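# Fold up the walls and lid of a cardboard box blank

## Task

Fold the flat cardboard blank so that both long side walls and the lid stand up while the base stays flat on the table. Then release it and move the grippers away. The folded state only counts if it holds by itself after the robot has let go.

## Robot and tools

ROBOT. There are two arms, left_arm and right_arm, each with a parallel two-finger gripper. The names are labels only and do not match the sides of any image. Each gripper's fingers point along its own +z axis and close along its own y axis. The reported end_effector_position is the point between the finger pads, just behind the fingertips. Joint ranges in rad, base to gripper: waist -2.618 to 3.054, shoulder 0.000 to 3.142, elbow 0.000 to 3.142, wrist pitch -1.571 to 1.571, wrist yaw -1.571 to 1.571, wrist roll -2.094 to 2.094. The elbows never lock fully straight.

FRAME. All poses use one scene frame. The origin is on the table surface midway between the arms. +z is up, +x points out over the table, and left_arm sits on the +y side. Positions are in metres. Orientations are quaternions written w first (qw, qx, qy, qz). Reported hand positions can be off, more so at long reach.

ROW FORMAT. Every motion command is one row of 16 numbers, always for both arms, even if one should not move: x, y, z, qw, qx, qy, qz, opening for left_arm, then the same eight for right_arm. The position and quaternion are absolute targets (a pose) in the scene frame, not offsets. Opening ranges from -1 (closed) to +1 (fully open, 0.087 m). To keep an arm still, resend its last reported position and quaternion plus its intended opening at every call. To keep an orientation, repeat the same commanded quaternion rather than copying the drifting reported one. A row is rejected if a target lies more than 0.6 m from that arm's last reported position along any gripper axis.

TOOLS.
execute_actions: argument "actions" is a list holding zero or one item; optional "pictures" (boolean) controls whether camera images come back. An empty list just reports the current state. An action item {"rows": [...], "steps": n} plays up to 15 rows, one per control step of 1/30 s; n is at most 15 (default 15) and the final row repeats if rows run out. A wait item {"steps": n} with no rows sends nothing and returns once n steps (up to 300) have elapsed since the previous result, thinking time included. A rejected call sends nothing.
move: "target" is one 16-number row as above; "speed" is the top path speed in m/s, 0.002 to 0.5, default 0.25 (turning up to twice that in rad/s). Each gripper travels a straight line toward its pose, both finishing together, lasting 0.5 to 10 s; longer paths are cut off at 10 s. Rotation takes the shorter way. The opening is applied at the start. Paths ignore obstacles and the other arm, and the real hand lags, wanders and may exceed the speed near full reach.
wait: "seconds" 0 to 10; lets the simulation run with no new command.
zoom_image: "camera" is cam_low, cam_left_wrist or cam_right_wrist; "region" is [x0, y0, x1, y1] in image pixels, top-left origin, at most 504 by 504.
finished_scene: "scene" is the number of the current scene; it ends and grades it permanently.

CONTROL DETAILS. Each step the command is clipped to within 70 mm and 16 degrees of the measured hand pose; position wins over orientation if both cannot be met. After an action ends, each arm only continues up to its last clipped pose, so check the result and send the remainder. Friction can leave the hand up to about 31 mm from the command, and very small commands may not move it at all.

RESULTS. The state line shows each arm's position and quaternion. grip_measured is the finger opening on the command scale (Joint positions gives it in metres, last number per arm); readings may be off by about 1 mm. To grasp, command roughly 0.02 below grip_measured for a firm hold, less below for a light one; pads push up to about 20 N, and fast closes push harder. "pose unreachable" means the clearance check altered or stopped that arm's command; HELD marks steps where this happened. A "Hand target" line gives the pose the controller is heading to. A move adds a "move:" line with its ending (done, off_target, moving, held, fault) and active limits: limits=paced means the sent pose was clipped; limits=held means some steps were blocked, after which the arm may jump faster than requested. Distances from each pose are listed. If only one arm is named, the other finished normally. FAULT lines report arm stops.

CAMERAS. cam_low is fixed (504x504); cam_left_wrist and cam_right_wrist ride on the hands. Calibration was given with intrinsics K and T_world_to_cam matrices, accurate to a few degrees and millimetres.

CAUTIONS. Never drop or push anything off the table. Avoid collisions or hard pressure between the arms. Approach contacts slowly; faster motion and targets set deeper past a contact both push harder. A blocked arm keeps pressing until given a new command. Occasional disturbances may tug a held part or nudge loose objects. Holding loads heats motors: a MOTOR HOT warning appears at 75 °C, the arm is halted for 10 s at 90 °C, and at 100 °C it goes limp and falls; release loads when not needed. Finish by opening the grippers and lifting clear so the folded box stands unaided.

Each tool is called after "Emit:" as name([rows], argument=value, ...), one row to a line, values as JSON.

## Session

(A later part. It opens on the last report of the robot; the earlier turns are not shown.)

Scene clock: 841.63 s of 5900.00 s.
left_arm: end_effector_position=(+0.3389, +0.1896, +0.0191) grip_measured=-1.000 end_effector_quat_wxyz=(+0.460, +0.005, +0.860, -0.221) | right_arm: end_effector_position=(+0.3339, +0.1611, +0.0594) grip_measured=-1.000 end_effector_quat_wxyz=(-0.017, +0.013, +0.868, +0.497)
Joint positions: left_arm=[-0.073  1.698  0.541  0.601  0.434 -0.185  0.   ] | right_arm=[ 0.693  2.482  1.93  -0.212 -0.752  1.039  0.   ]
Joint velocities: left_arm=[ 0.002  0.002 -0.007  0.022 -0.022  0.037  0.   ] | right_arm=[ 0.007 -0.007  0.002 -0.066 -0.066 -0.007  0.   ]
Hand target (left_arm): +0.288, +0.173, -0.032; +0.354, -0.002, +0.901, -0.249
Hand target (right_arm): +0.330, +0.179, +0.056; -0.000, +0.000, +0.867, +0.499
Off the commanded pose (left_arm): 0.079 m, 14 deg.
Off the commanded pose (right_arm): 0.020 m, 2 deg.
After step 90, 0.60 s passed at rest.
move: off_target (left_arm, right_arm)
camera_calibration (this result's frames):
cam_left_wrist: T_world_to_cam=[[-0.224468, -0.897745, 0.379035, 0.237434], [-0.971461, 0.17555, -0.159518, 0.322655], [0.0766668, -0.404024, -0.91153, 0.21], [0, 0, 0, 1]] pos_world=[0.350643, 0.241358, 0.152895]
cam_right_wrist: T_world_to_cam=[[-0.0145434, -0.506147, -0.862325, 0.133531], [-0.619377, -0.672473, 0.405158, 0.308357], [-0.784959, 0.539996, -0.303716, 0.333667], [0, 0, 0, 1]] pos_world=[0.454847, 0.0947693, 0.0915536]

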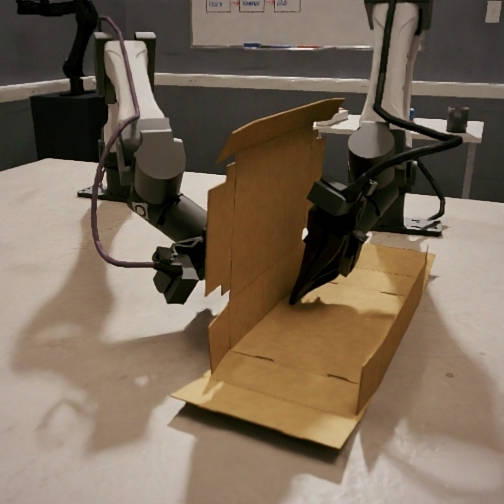

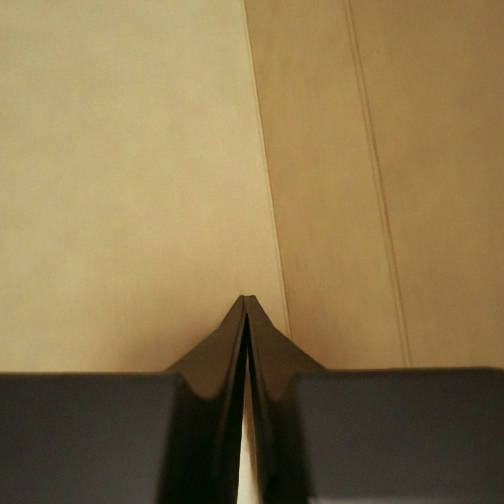

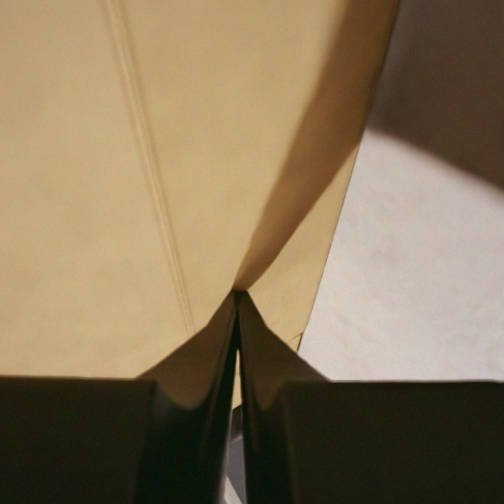

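Emit:
move(target=[0.33,0.22,0.12,0.35,0,0.9,-0.25,-1, 0.33,0.06,0.07,0,0,0.84,0.54,-1], speed=0.08)

Emit:
move(target=[0.33,0.40,0.11,0,0,0.9,-0.42,-1, 0.33,0.0,0.07,0,0,0.84,0.54,-1], speed=0.15)

Emit:
move(target=[0.33,0.40,0.005,0,0,0.87,-0.5,-1, 0.33,0.0,0.07,0,0,0.84,0.54,-1], speed=0.1)

Scene clock: 853.50 s of 5900.00 s.
left_arm: end_effector_position=(+0.3238, +0.2161, +0.1082) grip_measured=-1.000 end_effector_quat_wxyz=(+0.339, -0.006, +0.906, -0.252) | right_arm: end_effector_position=(+0.3276, +0.0631, +0.0589) grip_measured=-1.000 end_effector_quat_wxyz=(-0.011, +0.009, +0.846, +0.532)
Joint positions: left_arm=[ 0.052  1.529  0.992 -0.345  0.585 -0.056  0.   ] | right_arm=[ 0.524  2.266  1.485 -0.01  -0.916  0.926  0.   ]
Joint velocities: left_arm=[-0.012 -0.002  0.007 -0.007  0.022  0.022  0.   ] | right_arm=[-0.002 -0.007  0.002  0.007 -0.051  0.037  0.   ]
Hand target (left_arm): +0.328, +0.220, +0.121; +0.352, -0.001, +0.902, -0.250
Hand target (right_arm): +0.328, +0.060, +0.069; +0.000, -0.001, +0.841, +0.540
Off the commanded pose (left_arm): 0.014 m, 2 deg.
Off the commanded pose (right_arm): 0.012 m, 2 deg.
After step 90, 6.70 s passed at rest.
move: off_target (left_arm, right_arm)
camera_calibration (this result's frames):
cam_left_wrist: T_world_to_cam=[[-0.171368, -0.866665, 0.468536, 0.190519], [-0.96806, 0.236467, 0.0833302, 0.277002], [-0.183013, -0.43929, -0.879506, 0.391286], [0, 0, 0, 1]] pos_world=[0.372414, 0.271503, 0.231791]
cam_right_wrist: T_world_to_cam=[[-0.00161797, -0.433572, -0.901117, 0.076835], [-0.624275, -0.703519, 0.339619, 0.246096], [-0.781203, 0.563095, -0.26953, 0.376786], [0, 0, 0, 1]] pos_world=[0.448102, -0.00571896, 0.0872135]

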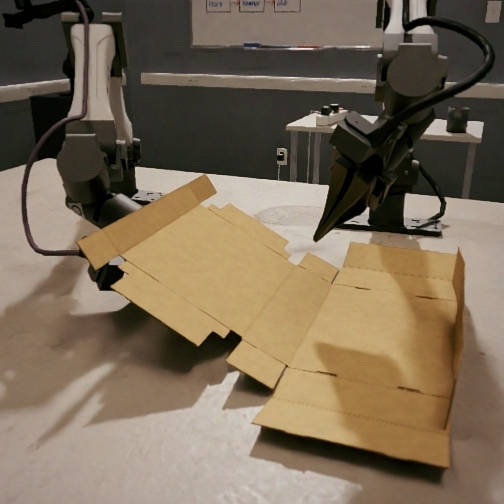

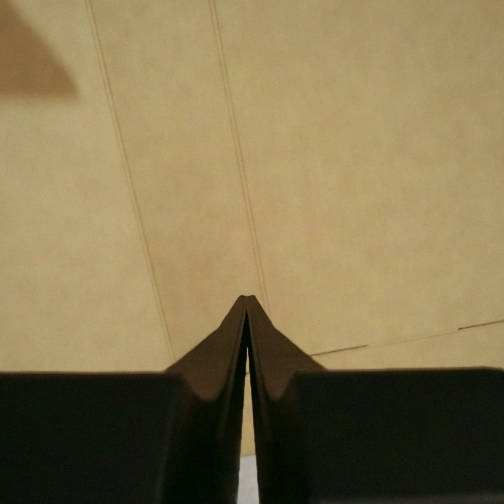

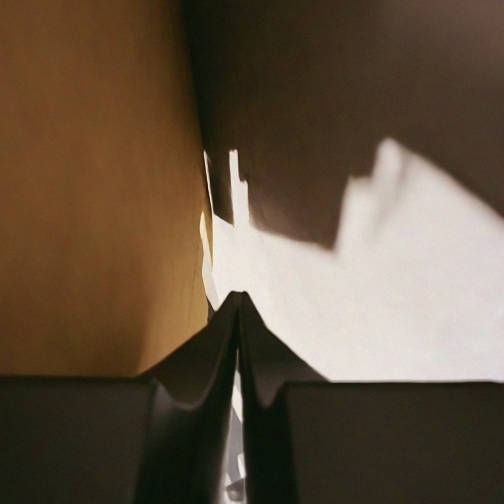

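Scene clock: 856.40 s of 5900.00 s.
left_arm: end_effector_position=(+0.3330, +0.3965, +0.1098) grip_measured=-1.000 end_effector_quat_wxyz=(+0.147, -0.053, +0.927, -0.341) | right_arm: end_effector_position=(+0.3313, +0.0056, +0.0627) grip_measured=-1.000 end_effector_quat_wxyz=(-0.002, +0.002, +0.843, +0.538)
Joint positions: left_arm=[ 0.502  2.359  2.198 -1.56   0.749  0.567  0.   ] | right_arm=[ 0.403  2.194  1.394 -0.092 -0.999  0.771  0.   ]
Joint velocities: left_arm=[-0.012 -0.007 -0.012 -0.081 -0.022 -0.007  0.   ] | right_arm=[ 0.012  0.002 -0.007 -0.066 -0.066  0.022  0.   ]
Hand target (left_arm): +0.332, +0.400, +0.111; +0.141, -0.062, +0.927, -0.341
Hand target (right_arm): +0.329, +0.000, +0.069; +0.000, -0.000, +0.841, +0.541
Off the commanded pose (left_arm): 0.005 m, 20 deg; orientation clipped at the last step of the last action.
Off the commanded pose (right_arm): 0.009 m, 0 deg.
joint sent to its limit (left arm) — the command would take joint 4 (wrist pitch) past its lower limit, so that joint was sent only as far as its limit.
move: off_target (left_arm); limits=paced
camera_calibration (this result's frames):
cam_left_wrist: T_world_to_cam=[[-0.00901993, -0.75317, 0.657764, 0.227875], [-0.85367, 0.34835, 0.38717, 0.127317], [-0.520737, -0.558021, -0.646101, 0.607576], [0, 0, 0, 1]] pos_world=[0.42713, 0.466318, 0.193374]
cam_right_wrist: T_world_to_cam=[[0.019204, -0.421139, -0.906793, 0.0487615], [-0.630607, -0.70891, 0.315882, 0.210343], [-0.775865, 0.565763, -0.279187, 0.411929], [0, 0, 0, 1]] pos_world=[0.451308, -0.0634044, 0.0927782]

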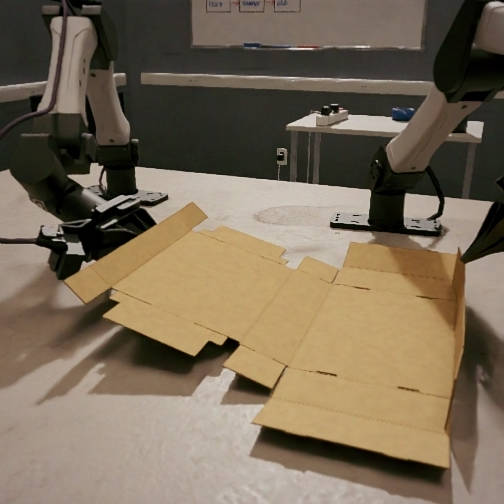

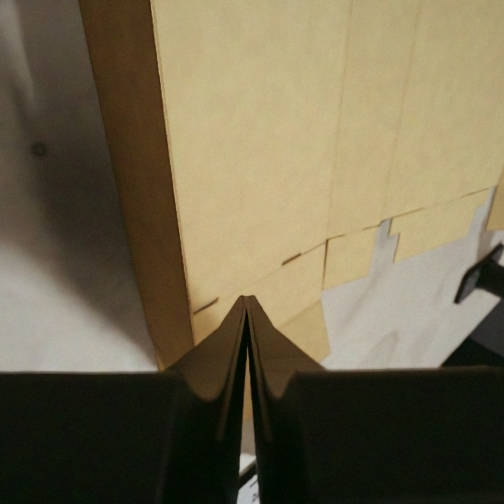

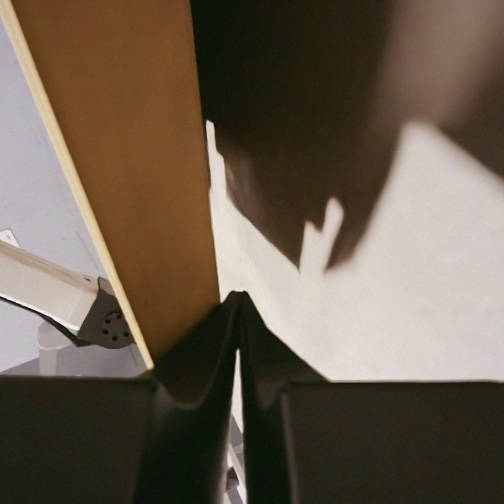

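Scene clock: 859.80 s of 5900.00 s.
left_arm: end_effector_position=(+0.3384, +0.4028, +0.0232) grip_measured=-1.000 end_effector_quat_wxyz=(+0.132, -0.082, +0.879, -0.450) | right_arm: end_effector_position=(+0.3306, +0.0023, +0.0634) grip_measured=-1.000 end_effector_quat_wxyz=(-0.007, +0.003, +0.841, +0.540)
Joint positions: left_arm=[ 0.557  2.66   2.261 -1.581  0.915  0.693  0.   ] | right_arm=[ 0.395  2.194  1.394 -0.105 -1.014  0.764  0.   ]
Joint velocities: left_arm=[-0.012 -0.002  0.007  0.007 -0.066 -0.022  0.   ] | right_arm=[ 0.002 -0.002 -0.002  0.022  0.007 -0.066  0.   ]
Hand target (left_arm): +0.332, +0.402, +0.006; +0.101, -0.064, +0.894, -0.431
Hand target (right_arm): +0.330, +0.000, +0.070; -0.000, -0.000, +0.841, +0.541
Off the commanded pose (left_arm): 0.020 m, 19 deg; orientation clipped at the last step of the last action.
Off the commanded pose (right_arm): 0.007 m, 1 deg.
joint sent to its limit (left arm) — the command would take joint 4 (wrist pitch) past its lower limit, so that joint was sent only as far as its limit.
move: off_target (left_arm); limits=paced
camera_calibration (this result's frames):
cam_left_wrist: T_world_to_cam=[[0.0189892, -0.571065, 0.820685, 0.202974], [-0.853013, 0.418925, 0.311242, 0.136332], [-0.521545, -0.705965, -0.47917, 0.613914], [0, 0, 0, 1]] pos_world=[0.432622, 0.4922, 0.0851591]
cam_right_wrist: T_world_to_cam=[[0.0110312, -0.416258, -0.90918, 0.0508587], [-0.624756, -0.71279, 0.318763, 0.205221], [-0.780742, 0.5645, -0.267923, 0.414287], [0, 0, 0, 1]] pos_world=[0.451104, -0.0664148, 0.0918196]

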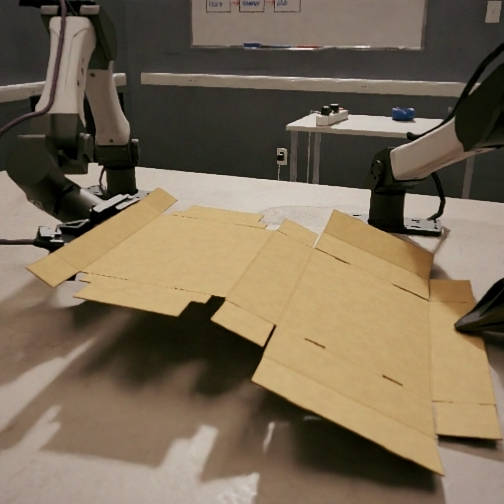

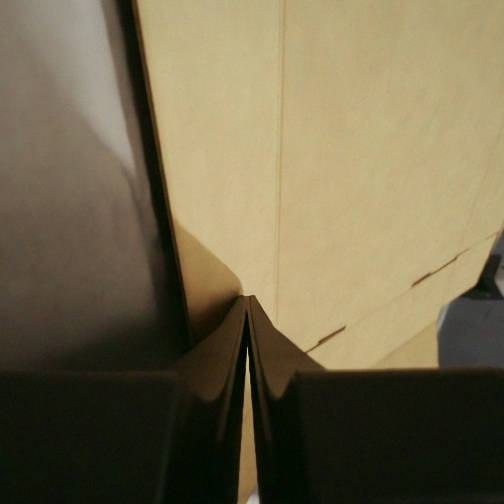

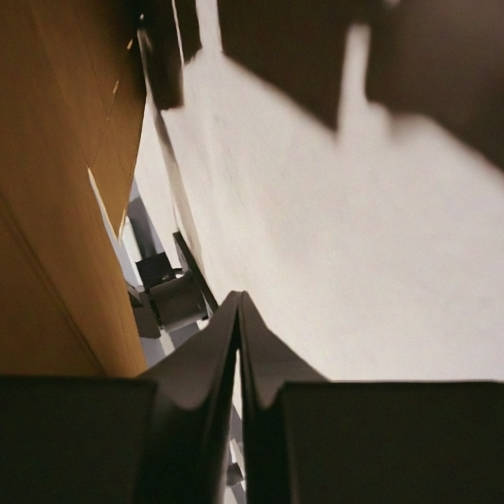

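Emit:
move(target=[0.33,0.39,0.12,0.15,-0.05,0.93,-0.34,-1, 0.33,0.0,0.07,0,0,0.84,0.54,-1], speed=0.08)

Emit:
move(target=[0.36,0.47,0.11,0.3,0,0.93,-0.2,-1, 0.33,0.0,0.07,0,0,0.84,0.54,-1], speed=0.15)

Scene clock: 865.30 s of 5900.00 s.
left_arm: end_effector_position=(+0.3285, +0.3925, +0.1149) grip_measured=-1.000 end_effector_quat_wxyz=(+0.150, -0.050, +0.925, -0.345) | right_arm: end_effector_position=(+0.3306, +0.0023, +0.0634) grip_measured=-1.000 end_effector_quat_wxyz=(-0.007, +0.003, +0.841, +0.540)
Joint positions: left_arm=[ 0.504  2.327  2.161 -1.557  0.759  0.576  0.   ] | right_arm=[ 0.395  2.194  1.394 -0.105 -1.013  0.764  0.   ]
Joint velocities: left_arm=[-0.002  0.007 -0.002 -0.022  0.037 -0.022  0.   ] | right_arm=[-0.022 -0.007 -0.002 -0.007  0.022  0.081  0.   ]
Hand target (left_arm): +0.328, +0.389, +0.120; +0.149, -0.048, +0.927, -0.340
Hand target (right_arm): +0.330, +0.000, +0.070; -0.000, +0.000, +0.841, +0.541
Off the commanded pose (left_arm): 0.006 m, 1 deg.
Off the commanded pose (right_arm): 0.007 m, 1 deg.
After step 90, 0.60 s passed at rest.
move: done
camera_calibration (this result's frames):
cam_left_wrist: T_world_to_cam=[[-0.0170214, -0.748338, 0.6631, 0.221552], [-0.855712, 0.353939, 0.377471, 0.12243], [-0.517172, -0.560997, -0.646386, 0.606324], [0, 0, 0, 1]] pos_world=[0.42211, 0.462609, 0.198794]
cam_right_wrist: T_world_to_cam=[[0.0110336, -0.416514, -0.909062, 0.0508016], [-0.62496, -0.712554, 0.318892, 0.205317], [-0.780579, 0.564609, -0.268166, 0.414276], [0, 0, 0, 1]] pos_world=[0.45113, -0.0664452, 0.0918029]

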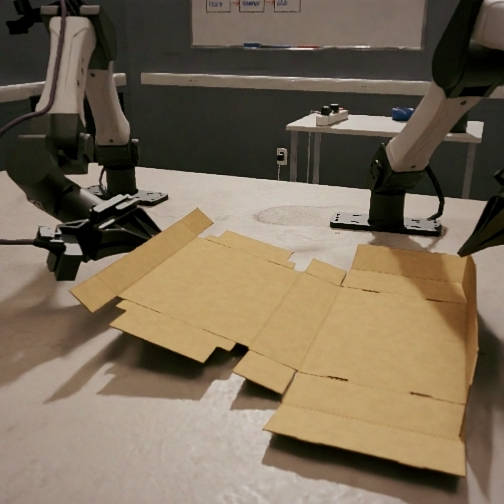

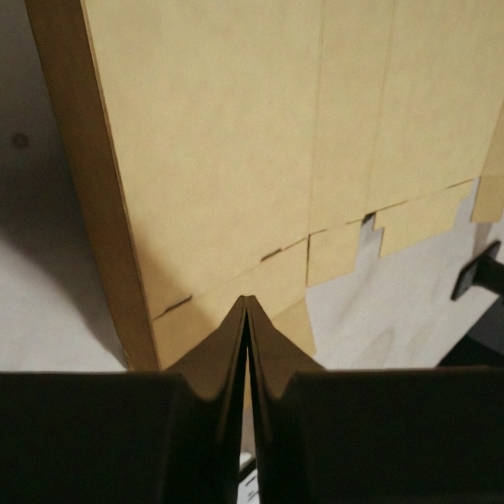

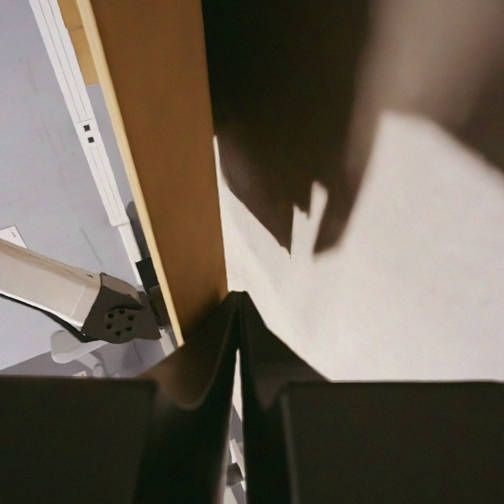

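Scene clock: 867.27 s of 5900.00 s.
left_arm: end_effector_position=(+0.3620, +0.4634, +0.1040) grip_measured=-1.000 end_effector_quat_wxyz=(+0.287, -0.003, +0.933, -0.216) | right_arm: end_effector_position=(+0.3306, +0.0023, +0.0634) grip_measured=-1.000 end_effector_quat_wxyz=(-0.007, +0.003, +0.841, +0.540)
Joint positions: left_arm=[ 0.57   2.236  2.026 -1.149  0.709  0.603  0.   ] | right_arm=[ 0.395  2.194  1.394 -0.105 -1.013  0.764  0.   ]
Joint velocities: left_arm=[-0.002 -0.012 -0.007 -0.037  0.007 -0.037  0.   ] | right_arm=[ 0.012  0.007 -0.002 -0.022  0.007 -0.037  0.   ]
Hand target (left_arm): +0.361, +0.469, +0.111; +0.299, +0.002, +0.933, -0.201
Hand target (right_arm): +0.330, +0.000, +0.070; -0.000, -0.000, +0.841, +0.541
Off the commanded pose (left_arm): 0.009 m, 2 deg.
Off the commanded pose (right_arm): 0.007 m, 1 deg.
move: done
camera_calibration (this result's frames):
cam_left_wrist: T_world_to_cam=[[-0.126979, -0.90161, 0.413493, 0.41924], [-0.950395, 0.229924, 0.209487, 0.23934], [-0.283947, -0.366381, -0.886081, 0.506664], [0, 0, 0, 1]] pos_world=[0.424568, 0.508593, 0.225454]
cam_right_wrist: T_world_to_cam=[[0.0110336, -0.416514, -0.909062, 0.0508016], [-0.62496, -0.712554, 0.318892, 0.205317], [-0.780579, 0.564609, -0.268166, 0.414276], [0, 0, 0, 1]] pos_world=[0.45113, -0.0664452, 0.0918029]

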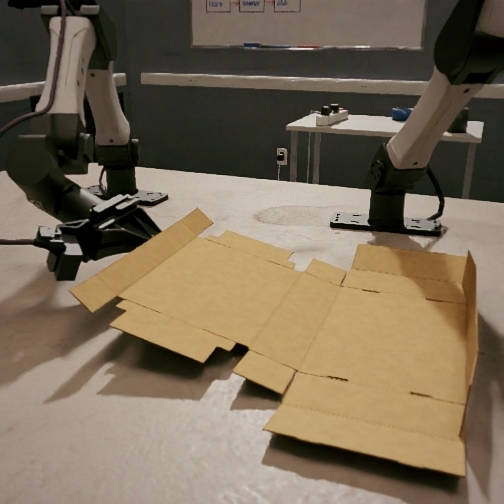

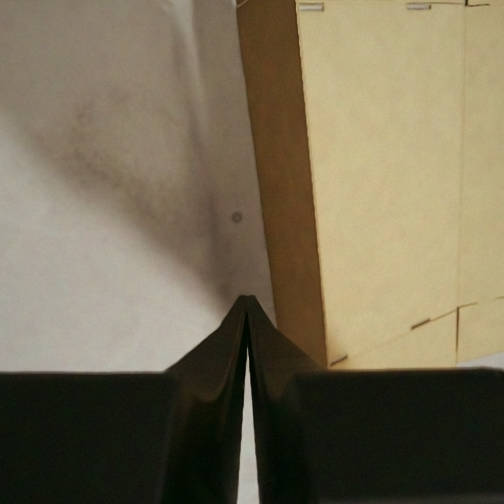

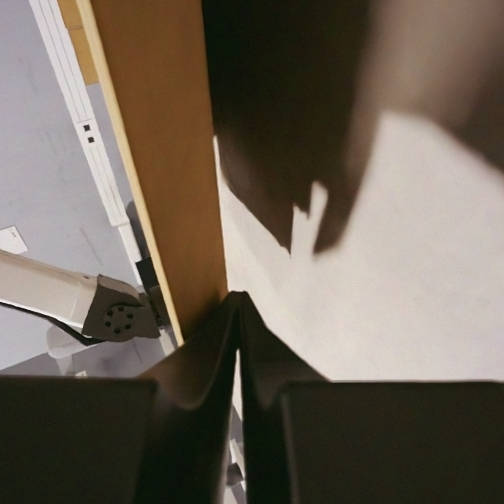

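Emit:
move(target=[0.38,0.46,0.005,0.3,0,0.93,-0.2,-1, 0.36,0.0,0.03,0,0,0.84,0.54,-1], speed=0.1)

Emit:
move(target=[0.38,0.24,0.005,0.2,0,0.9,-0.4,-1, 0.36,-0.05,0.03,0,0,0.84,0.54,-1], speed=0.06)

Scene clock: 872.27 s of 5900.00 s.
left_arm: end_effector_position=(+0.3759, +0.4633, +0.0237) grip_measured=-1.000 end_effector_quat_wxyz=(+0.299, -0.006, +0.931, -0.208) | right_arm: end_effector_position=(+0.3513, +0.0009, +0.0270) grip_measured=-1.000 end_effector_quat_wxyz=(-0.011, +0.007, +0.845, +0.534)
Joint positions: left_arm=[ 0.552  2.285  1.781 -0.8    0.706  0.56   0.   ] | right_arm=[ 0.377  2.333  1.489 -0.106 -1.016  0.73   0.   ]
Joint velocities: left_arm=[-0.012 -0.002 -0.012 -0.066  0.007  0.037  0.   ] | right_arm=[-0.002 -0.002  0.007 -0.081  0.007  0.081  0.   ]
Hand target (left_arm): +0.381, +0.461, +0.006; +0.300, +0.000, +0.932, -0.202
Hand target (right_arm): +0.360, -0.001, +0.030; +0.000, +0.000, +0.841, +0.541
Off the commanded pose (left_arm): 0.019 m, 1 deg.
Off the commanded pose (right_arm): 0.009 m, 2 deg.
After step 90, 0.63 s passed at rest.
move: off_target (left_arm)
camera_calibration (this result's frames):
cam_left_wrist: T_world_to_cam=[[-0.122711, -0.908608, 0.399217, 0.456073], [-0.958424, 0.21291, 0.189979, 0.280787], [-0.257614, -0.359307, -0.896958, 0.426489], [0, 0, 0, 1]] pos_world=[0.434947, 0.50785, 0.147127]
cam_right_wrist: T_world_to_cam=[[0.000569557, -0.428834, -0.903383, 0.0204928], [-0.622945, -0.706838, 0.335141, 0.227601], [-0.782265, 0.562567, -0.267543, 0.422068], [0, 0, 0, 1]] pos_world=[0.471941, -0.0677769, 0.0551556]

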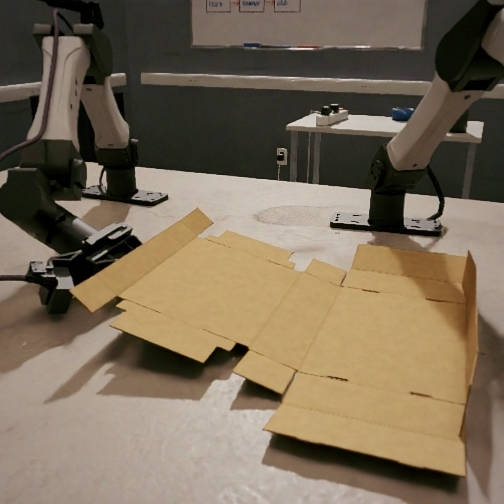

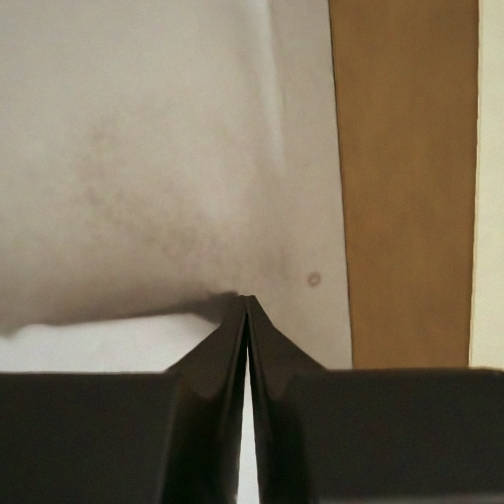

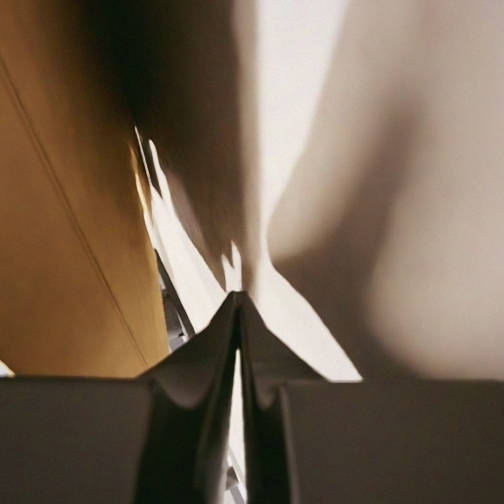

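Scene clock: 876.30 s of 5900.00 s.
left_arm: end_effector_position=(+0.4046, +0.3068, +0.0210) grip_measured=-1.000 end_effector_quat_wxyz=(+0.269, -0.004, +0.907, -0.325) | right_arm: end_effector_position=(+0.3662, -0.0600, +0.0220) grip_measured=-1.000 end_effector_quat_wxyz=(+0.003, +0.016, +0.843, +0.538)
Joint positions: left_arm=[ 0.272  2.206  1.549 -0.572  0.817  0.233  0.   ] | right_arm=[ 0.237  2.333  1.489 -0.25  -1.076  0.545  0.   ]
Joint velocities: left_arm=[-0.012 -0.002 -0.027 -0.037  0.051 -0.051  0.   ] | right_arm=[-0.007 -0.027  0.002 -0.051 -0.007 -0.007  0.   ]
Hand target (left_arm): +0.377, +0.247, +0.007; +0.197, -0.004, +0.896, -0.397
Hand target (right_arm): +0.359, -0.050, +0.030; +0.000, +0.000, +0.841, +0.541
Off the commanded pose (left_arm): 0.073 m, 12 deg.
Off the commanded pose (right_arm): 0.014 m, 2 deg.
move: off_target (left_arm, right_arm)
camera_calibration (this result's frames):
cam_left_wrist: T_world_to_cam=[[-0.17566, -0.781277, 0.598958, 0.296681], [-0.927444, 0.335368, 0.165455, 0.292508], [-0.330138, -0.526436, -0.783501, 0.453487], [0, 0, 0, 1]] pos_world=[0.473113, 0.372424, 0.129211]
cam_right_wrist: T_world_to_cam=[[0.000933154, -0.422529, -0.906349, -0.00984172], [-0.648335, -0.690309, 0.321147, 0.206177], [-0.761355, 0.587318, -0.274584, 0.460597], [0, 0, 0, 1]] pos_world=[0.484359, -0.13235, 0.0513399]

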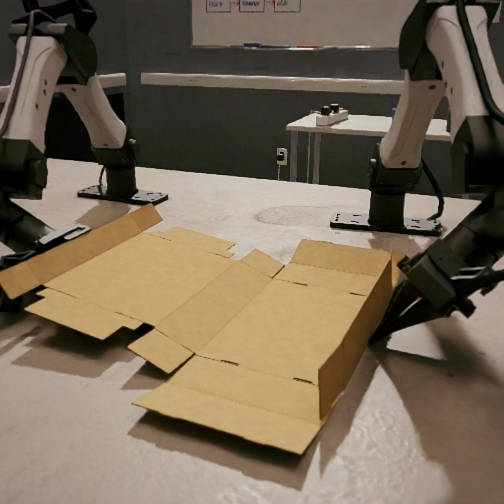

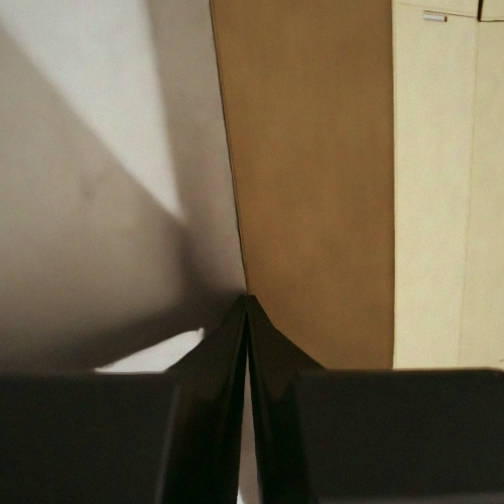

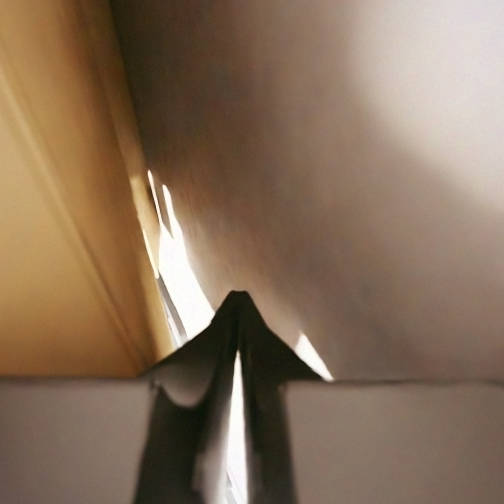

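Emit:
move(target=[0.39,0.23,0.005,0.2,0,0.9,-0.4,-1, 0.38,-0.10,0.07,0,0,0.84,0.54,-1], speed=0.05)

Emit:
move(target=[0.39,0.24,-0.01,0.2,0,0.9,-0.4,-1, 0.39,0.01,0.075,0,0,0.84,0.54,-1], speed=0.05)

Scene clock: 884.07 s of 5900.00 s.
left_arm: end_effector_position=(+0.4080, +0.2603, +0.0224) grip_measured=-1.000 end_effector_quat_wxyz=(+0.244, +0.006, +0.900, -0.361) | right_arm: end_effector_position=(+0.3764, -0.1022, +0.0566) grip_measured=-1.000 end_effector_quat_wxyz=(-0.008, +0.012, +0.843, +0.537)
Joint positions: left_arm=[ 0.183  2.217  1.549 -0.561  0.852  0.16   0.   ] | right_arm=[ 0.14   2.333  1.671 -0.656 -1.12   0.31   0.   ]
Joint velocities: left_arm=[-0.002 -0.007 -0.012  0.007  0.037 -0.051  0.   ] | right_arm=[-0.007 -0.017  0.017 -0.066 -0.037  0.007  0.   ]
Hand target (left_arm): +0.389, +0.232, +0.006; +0.198, -0.001, +0.896, -0.398
Hand target (right_arm): +0.379, -0.100, +0.070; +0.001, +0.001, +0.841, +0.541
Off the commanded pose (left_arm): 0.039 m, 7 deg.
Off the commanded pose (right_arm): 0.014 m, 2 deg.
After step 90, 2.43 s passed at rest.
move: off_target (left_arm, right_arm)
camera_calibration (this result's frames):
cam_left_wrist: T_world_to_cam=[[-0.195256, -0.730974, 0.653874, 0.253752], [-0.901799, 0.395892, 0.173283, 0.28469], [-0.385529, -0.555829, -0.736493, 0.460391], [0, 0, 0, 1]] pos_world=[0.483774, 0.328678, 0.123821]
cam_right_wrist: T_world_to_cam=[[-0.00418463, -0.422523, -0.906342, 0.00559711], [-0.630649, -0.70227, 0.3303, 0.164133], [-0.776057, 0.572966, -0.263525, 0.506164], [0, 0, 0, 1]] pos_world=[0.496346, -0.172384, 0.0842468]

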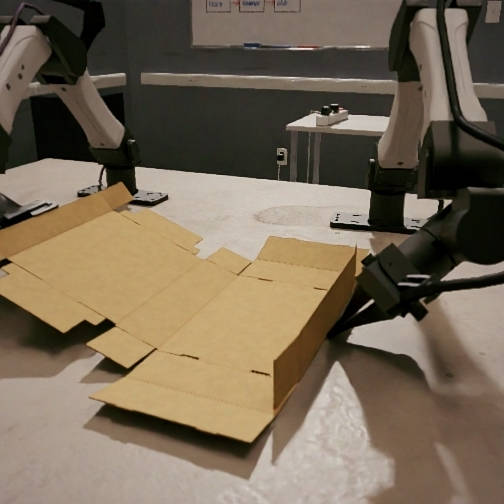

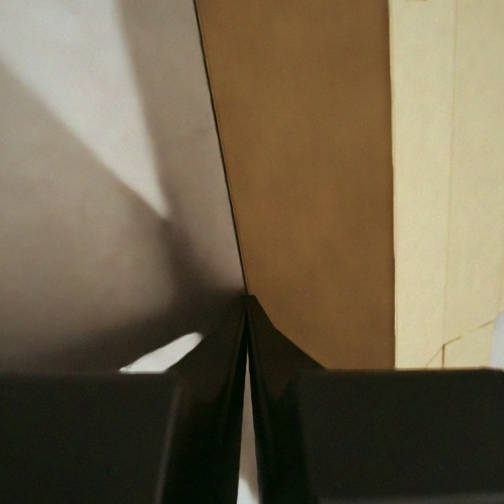

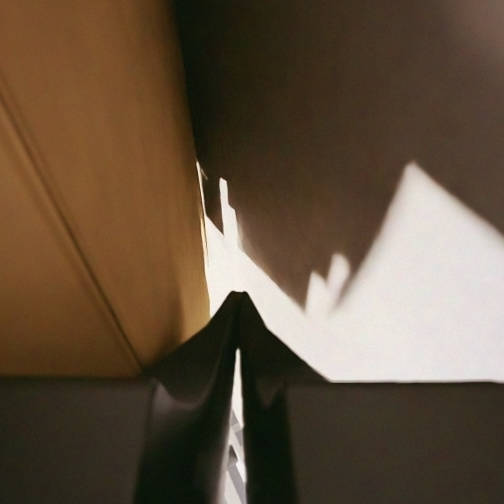

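Scene clock: 886.70 s of 5900.00 s.
left_arm: end_effector_position=(+0.4076, +0.2566, +0.0210) grip_measured=-1.000 end_effector_quat_wxyz=(+0.244, +0.006, +0.890, -0.385) | right_arm: end_effector_position=(+0.3866, +0.0002, +0.0721) grip_measured=-1.000 end_effector_quat_wxyz=(-0.010, +0.008, +0.844, +0.536)
Joint positions: left_arm=[ 0.19   2.237  1.549 -0.552  0.904  0.16   0.   ] | right_arm=[ 0.349  2.368  1.758 -0.367 -1.033  0.695  0.   ]
Joint velocities: left_arm=[ 0.012 -0.017  0.007  0.037 -0.037 -0.066  0.   ] | right_arm=[ 0.002 -0.007 -0.007 -0.022 -0.066  0.066  0.   ]
Hand target (left_arm): +0.389, +0.241, -0.008; +0.199, -0.000, +0.896, -0.398
Hand target (right_arm): +0.391, +0.009, +0.076; -0.001, -0.001, +0.841, +0.541
Off the commanded pose (left_arm): 0.039 m, 5 deg.
Off the commanded pose (right_arm): 0.011 m, 2 deg.
move: off_target (left_arm, right_arm)
camera_calibration (this result's frames):
cam_left_wrist: T_world_to_cam=[[-0.206562, -0.69487, 0.688831, 0.246495], [-0.898101, 0.414019, 0.148332, 0.280347], [-0.38826, -0.588, -0.709584, 0.466013], [0, 0, 0, 1]] pos_world=[0.483631, 0.329229, 0.119298]
cam_right_wrist: T_world_to_cam=[[0.0000543462, -0.424663, -0.905351, 0.0612085], [-0.625041, -0.706725, 0.331458, 0.235108], [-0.780592, 0.565864, -0.26547, 0.461375], [0, 0, 0, 1]] pos_world=[0.507095, -0.0689252, 0.0999678]

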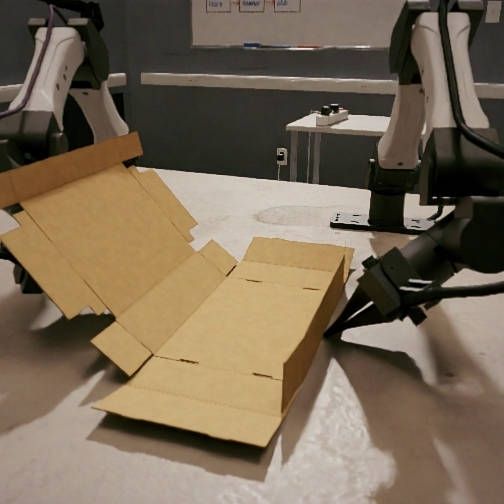

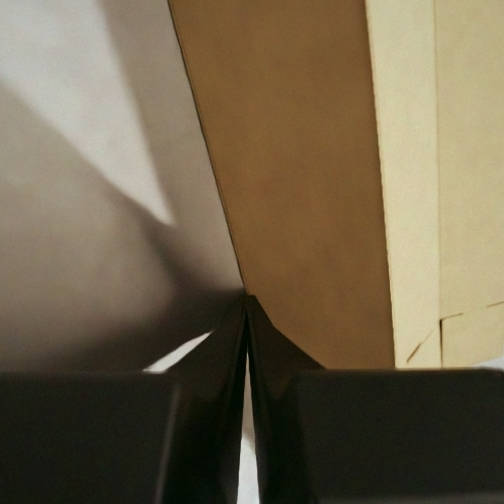

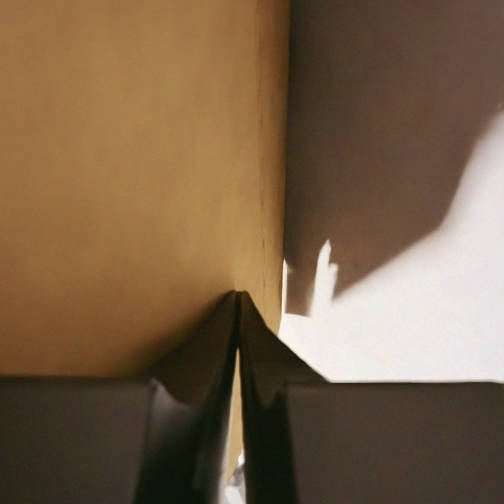

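Emit:
move(target=[0.39,0.24,-0.01,0.2,0,0.9,-0.4,-1, 0.415,0.07,0.065,0,0,0.84,0.54,-1], speed=0.04)

Emit:
move(target=[0.39,0.24,-0.01,0.2,0,0.9,-0.4,-1, 0.415,0.115,0.07,0,0,0.85,0.52,-1], speed=0.04)

Scene clock: 896.30 s of 5900.00 s.
left_arm: end_effector_position=(+0.4076, +0.2575, +0.0212) grip_measured=-1.000 end_effector_quat_wxyz=(+0.245, +0.005, +0.889, -0.388) | right_arm: end_effector_position=(+0.4187, +0.0522, +0.0728) grip_measured=-1.000 end_effector_quat_wxyz=(-0.004, +0.009, +0.839, +0.544)
Joint positions: left_arm=[ 0.193  2.239  1.549 -0.55   0.912  0.16   0.   ] | right_arm=[ 0.421  2.544  2.053 -0.356 -0.994  0.83   0.   ]
Joint velocities: left_arm=[-0.007  0.002 -0.032  0.051 -0.081 -0.022  0.   ] | right_arm=[-0.017 -0.017 -0.007 -0.022 -0.037 -0.007  0.   ]
Hand target (left_arm): +0.389, +0.241, -0.008; +0.199, -0.000, +0.896, -0.398
Hand target (right_arm): +0.415, +0.069, +0.066; -0.001, -0.000, +0.841, +0.541
Off the commanded pose (left_arm): 0.040 m, 6 deg.
Off the commanded pose (right_arm): 0.020 m, 1 deg.
After step 90, 4.37 s passed at rest.
move: off_target (left_arm, right_arm)
camera_calibration (this result's frames):
cam_left_wrist: T_world_to_cam=[[-0.206911, -0.690318, 0.693289, 0.245812], [-0.898924, 0.413839, 0.143783, 0.280482], [-0.386166, -0.593463, -0.706171, 0.467155], [0, 0, 0, 1]] pos_world=[0.483392, 0.330854, 0.119143]
cam_right_wrist: T_world_to_cam=[[0.0052317, -0.408805, -0.912607, 0.081434], [-0.634304, -0.706881, 0.313013, 0.296931], [-0.773066, 0.577233, -0.263005, 0.453238], [0, 0, 0, 1]] pos_world=[0.538301, -0.0184387, 0.100578]

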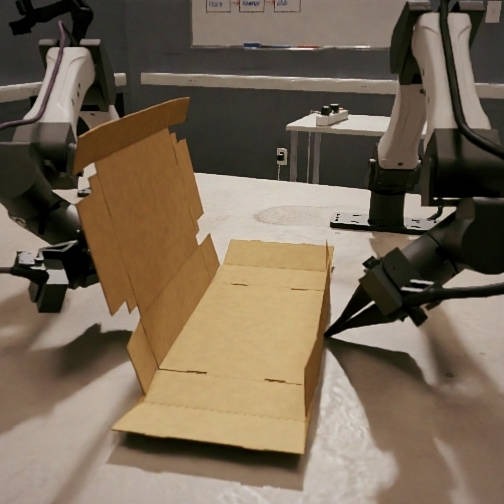

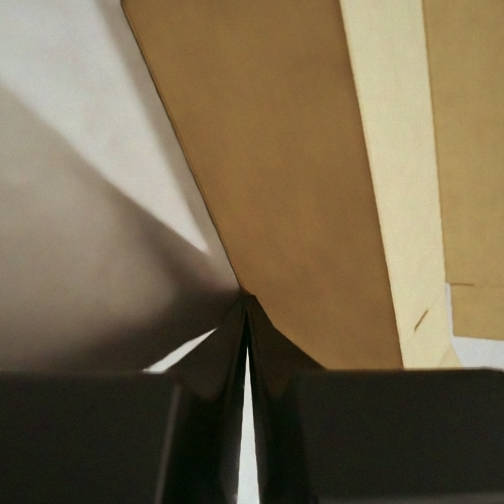

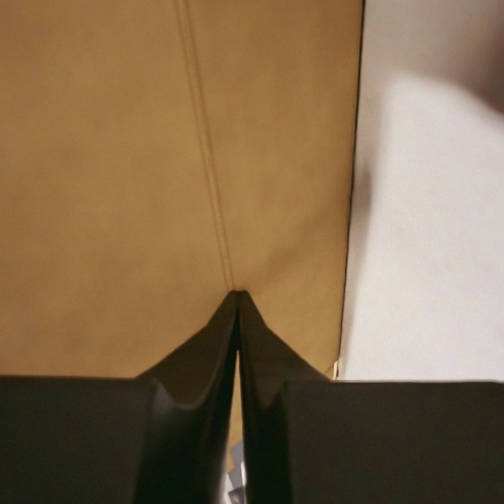

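Scene clock: 898.20 s of 5900.00 s.
left_arm: end_effector_position=(+0.4076, +0.2577, +0.0213) grip_measured=-1.000 end_effector_quat_wxyz=(+0.246, +0.004, +0.887, -0.390) | right_arm: end_effector_position=(+0.4205, +0.0985, +0.0724) grip_measured=-1.000 end_effector_quat_wxyz=(-0.004, +0.008, +0.852, +0.523)
Joint positions: left_arm=[ 0.196  2.24   1.549 -0.549  0.918  0.16   0.   ] | right_arm=[ 0.502  2.661  2.302 -0.466 -0.908  0.881  0.   ]
Joint velocities: left_arm=[-0.012  0.017 -0.017  0.051  0.022 -0.095  0.   ] | right_arm=[ 0.002 -0.017  0.032 -0.022 -0.007  0.037  0.   ]
Hand target (left_arm): +0.389, +0.241, -0.008; +0.199, +0.000, +0.896, -0.398
Hand target (right_arm): +0.415, +0.114, +0.071; -0.000, +0.000, +0.853, +0.522
Off the commanded pose (left_arm): 0.040 m, 6 deg.
Off the commanded pose (right_arm): 0.018 m, 1 deg.
move: off_target (left_arm, right_arm)
camera_calibration (this result's frames):
cam_left_wrist: T_world_to_cam=[[-0.207595, -0.686136, 0.697224, 0.245065], [-0.899166, 0.414534, 0.140219, 0.28034], [-0.385232, -0.597812, -0.703005, 0.468028], [0, 0, 0, 1]] pos_world=[0.483246, 0.33173, 0.118851]
cam_right_wrist: T_world_to_cam=[[0.00648113, -0.452639, -0.89167, 0.10226], [-0.633561, -0.691742, 0.346544, 0.326651], [-0.773665, 0.562682, -0.291258, 0.431488], [0, 0, 0, 1]] pos_world=[0.540118, 0.0294552, 0.103657]

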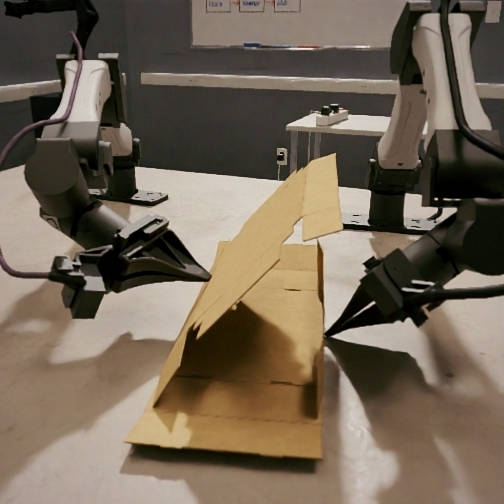

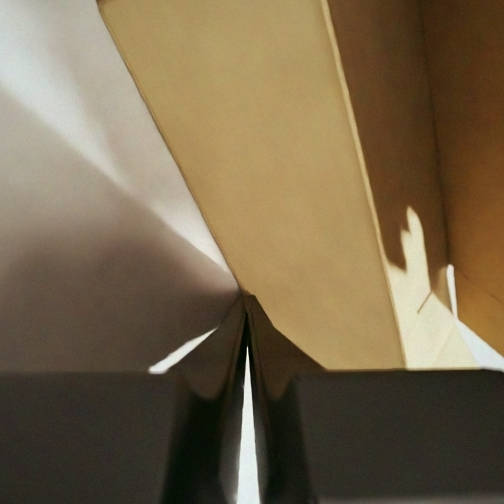

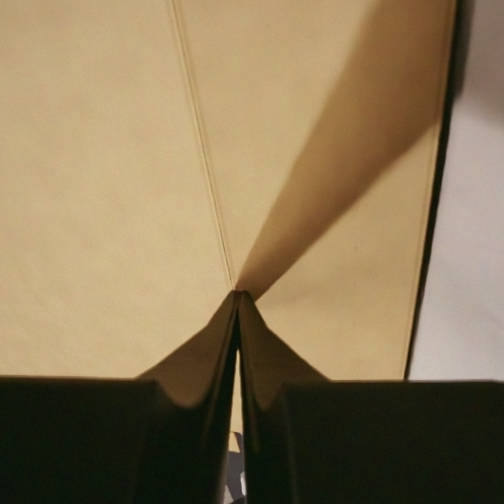

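Good, past vertical. Press down.

Emit:
move(target=[0.39,0.24,-0.01,0.2,0,0.9,-0.4,-1, 0.40,0.125,0.035,0,0,0.89,0.45,-1], speed=0.04)

Emit:
move(target=[0.39,0.24,-0.01,0.2,0,0.9,-0.4,-1, 0.40,0.12,-0.02,0,0,0.92,0.39,-1], speed=0.04)

Scene clock: 906.00 s of 5900.00 s.
left_arm: end_effector_position=(+0.4077, +0.2578, +0.0211) grip_measured=-1.000 end_effector_quat_wxyz=(+0.246, +0.004, +0.886, -0.392) | right_arm: end_effector_position=(+0.4157, +0.1140, +0.0582) grip_measured=-1.000 end_effector_quat_wxyz=(+0.018, +0.008, +0.882, +0.471)
Joint positions: left_arm=[ 0.197  2.242  1.549 -0.548  0.923  0.16   0.   ] | right_arm=[ 0.552  2.698  2.408 -0.593 -0.767  0.839  0.   ]
Joint velocities: left_arm=[ 0.002 -0.007 -0.007  0.007 -0.007 -0.066  0.   ] | right_arm=[-0.002 -0.012  0.037  0.066 -0.066  0.037  0.   ]
Hand target (left_arm): +0.389, +0.241, -0.008; +0.199, -0.000, +0.896, -0.398
Hand target (right_arm): +0.400, +0.125, +0.036; +0.001, +0.001, +0.892, +0.452
Off the commanded pose (left_arm): 0.040 m, 6 deg.
Off the commanded pose (right_arm): 0.030 m, 3 deg.
After step 90, 2.53 s passed at rest.
move: off_target (left_arm, right_arm)
camera_calibration (this result's frames):
cam_left_wrist: T_world_to_cam=[[-0.208512, -0.683107, 0.69992, 0.244735], [-0.899163, 0.415426, 0.137579, 0.280247], [-0.384746, -0.600655, -0.700845, 0.468429], [0, 0, 0, 1]] pos_world=[0.483244, 0.332122, 0.118445]
cam_right_wrist: T_world_to_cam=[[0.0286423, -0.557578, -0.82963, 0.0958083], [-0.661652, -0.632698, 0.402381, 0.34103], [-0.749264, 0.537401, -0.387044, 0.413259], [0, 0, 0, 1]] pos_world=[0.532539, 0.0471039, 0.102211]

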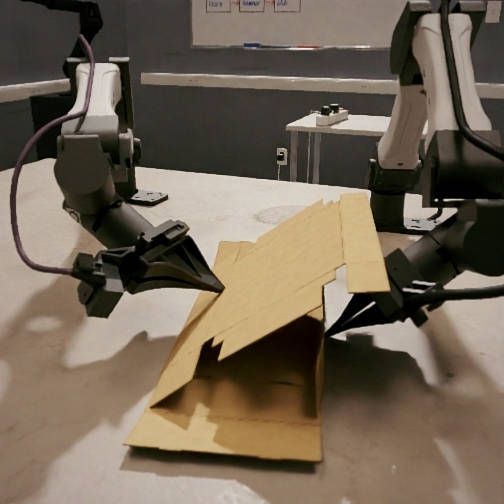

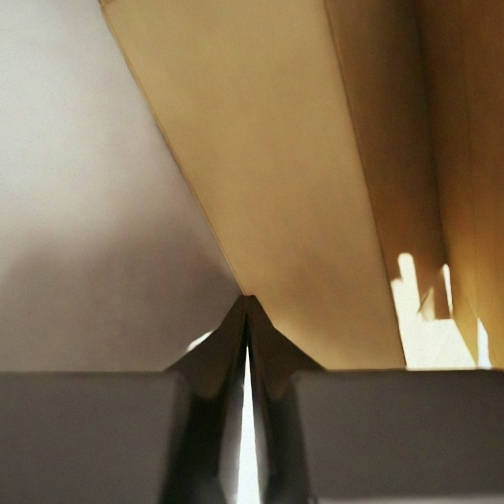

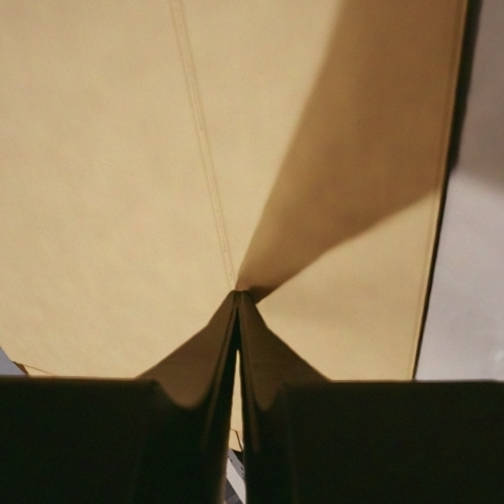

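Scene clock: 908.60 s of 5900.00 s.
left_arm: end_effector_position=(+0.4079, +0.2578, +0.0214) grip_measured=-1.000 end_effector_quat_wxyz=(+0.247, +0.004, +0.886, -0.393) | right_arm: end_effector_position=(+0.4135, +0.1245, +0.0368) grip_measured=-1.000 end_effector_quat_wxyz=(+0.028, -0.011, +0.892, +0.451)
Joint positions: left_arm=[ 0.197  2.242  1.549 -0.546  0.925  0.16   0.   ] | right_arm=[ 0.579  2.772  2.502 -0.639 -0.723  0.794  0.   ]
Joint velocities: left_arm=[-0.017  0.012 -0.002 -0.051 -0.007 -0.007  0.   ] | right_arm=[-0.012 -0.002  0.032 -0.007 -0.037 -0.051  0.   ]
Hand target (left_arm): +0.389, +0.241, -0.008; +0.199, +0.000, +0.896, -0.398
Hand target (right_arm): +0.398, +0.118, -0.018; +0.003, +0.000, +0.919, +0.394
Off the commanded pose (left_arm): 0.040 m, 6 deg.
Off the commanded pose (right_arm): 0.059 m, 8 deg.
move: off_target (left_arm, right_arm)
camera_calibration (this result's frames):
cam_left_wrist: T_world_to_cam=[[-0.209828, -0.682106, 0.700503, 0.24486], [-0.899289, 0.415825, 0.135531, 0.280367], [-0.383733, -0.601516, -0.700662, 0.468503], [0, 0, 0, 1]] pos_world=[0.48329, 0.332249, 0.118738]
cam_right_wrist: T_world_to_cam=[[0.0699164, -0.592796, -0.802312, 0.0703674], [-0.659899, -0.630638, 0.408447, 0.353581], [-0.748094, 0.500888, -0.435277, 0.403494], [0, 0, 0, 1]] pos_world=[0.530259, 0.0625902, 0.0876691]

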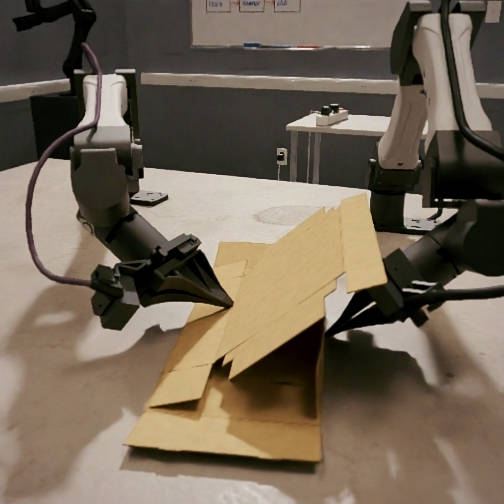

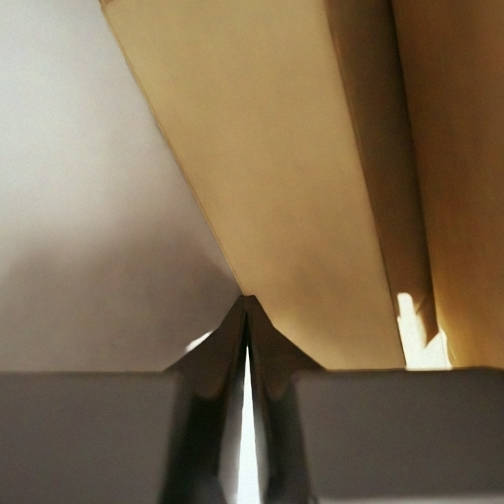

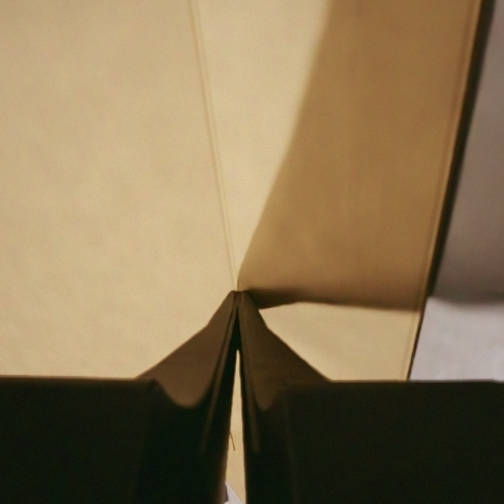

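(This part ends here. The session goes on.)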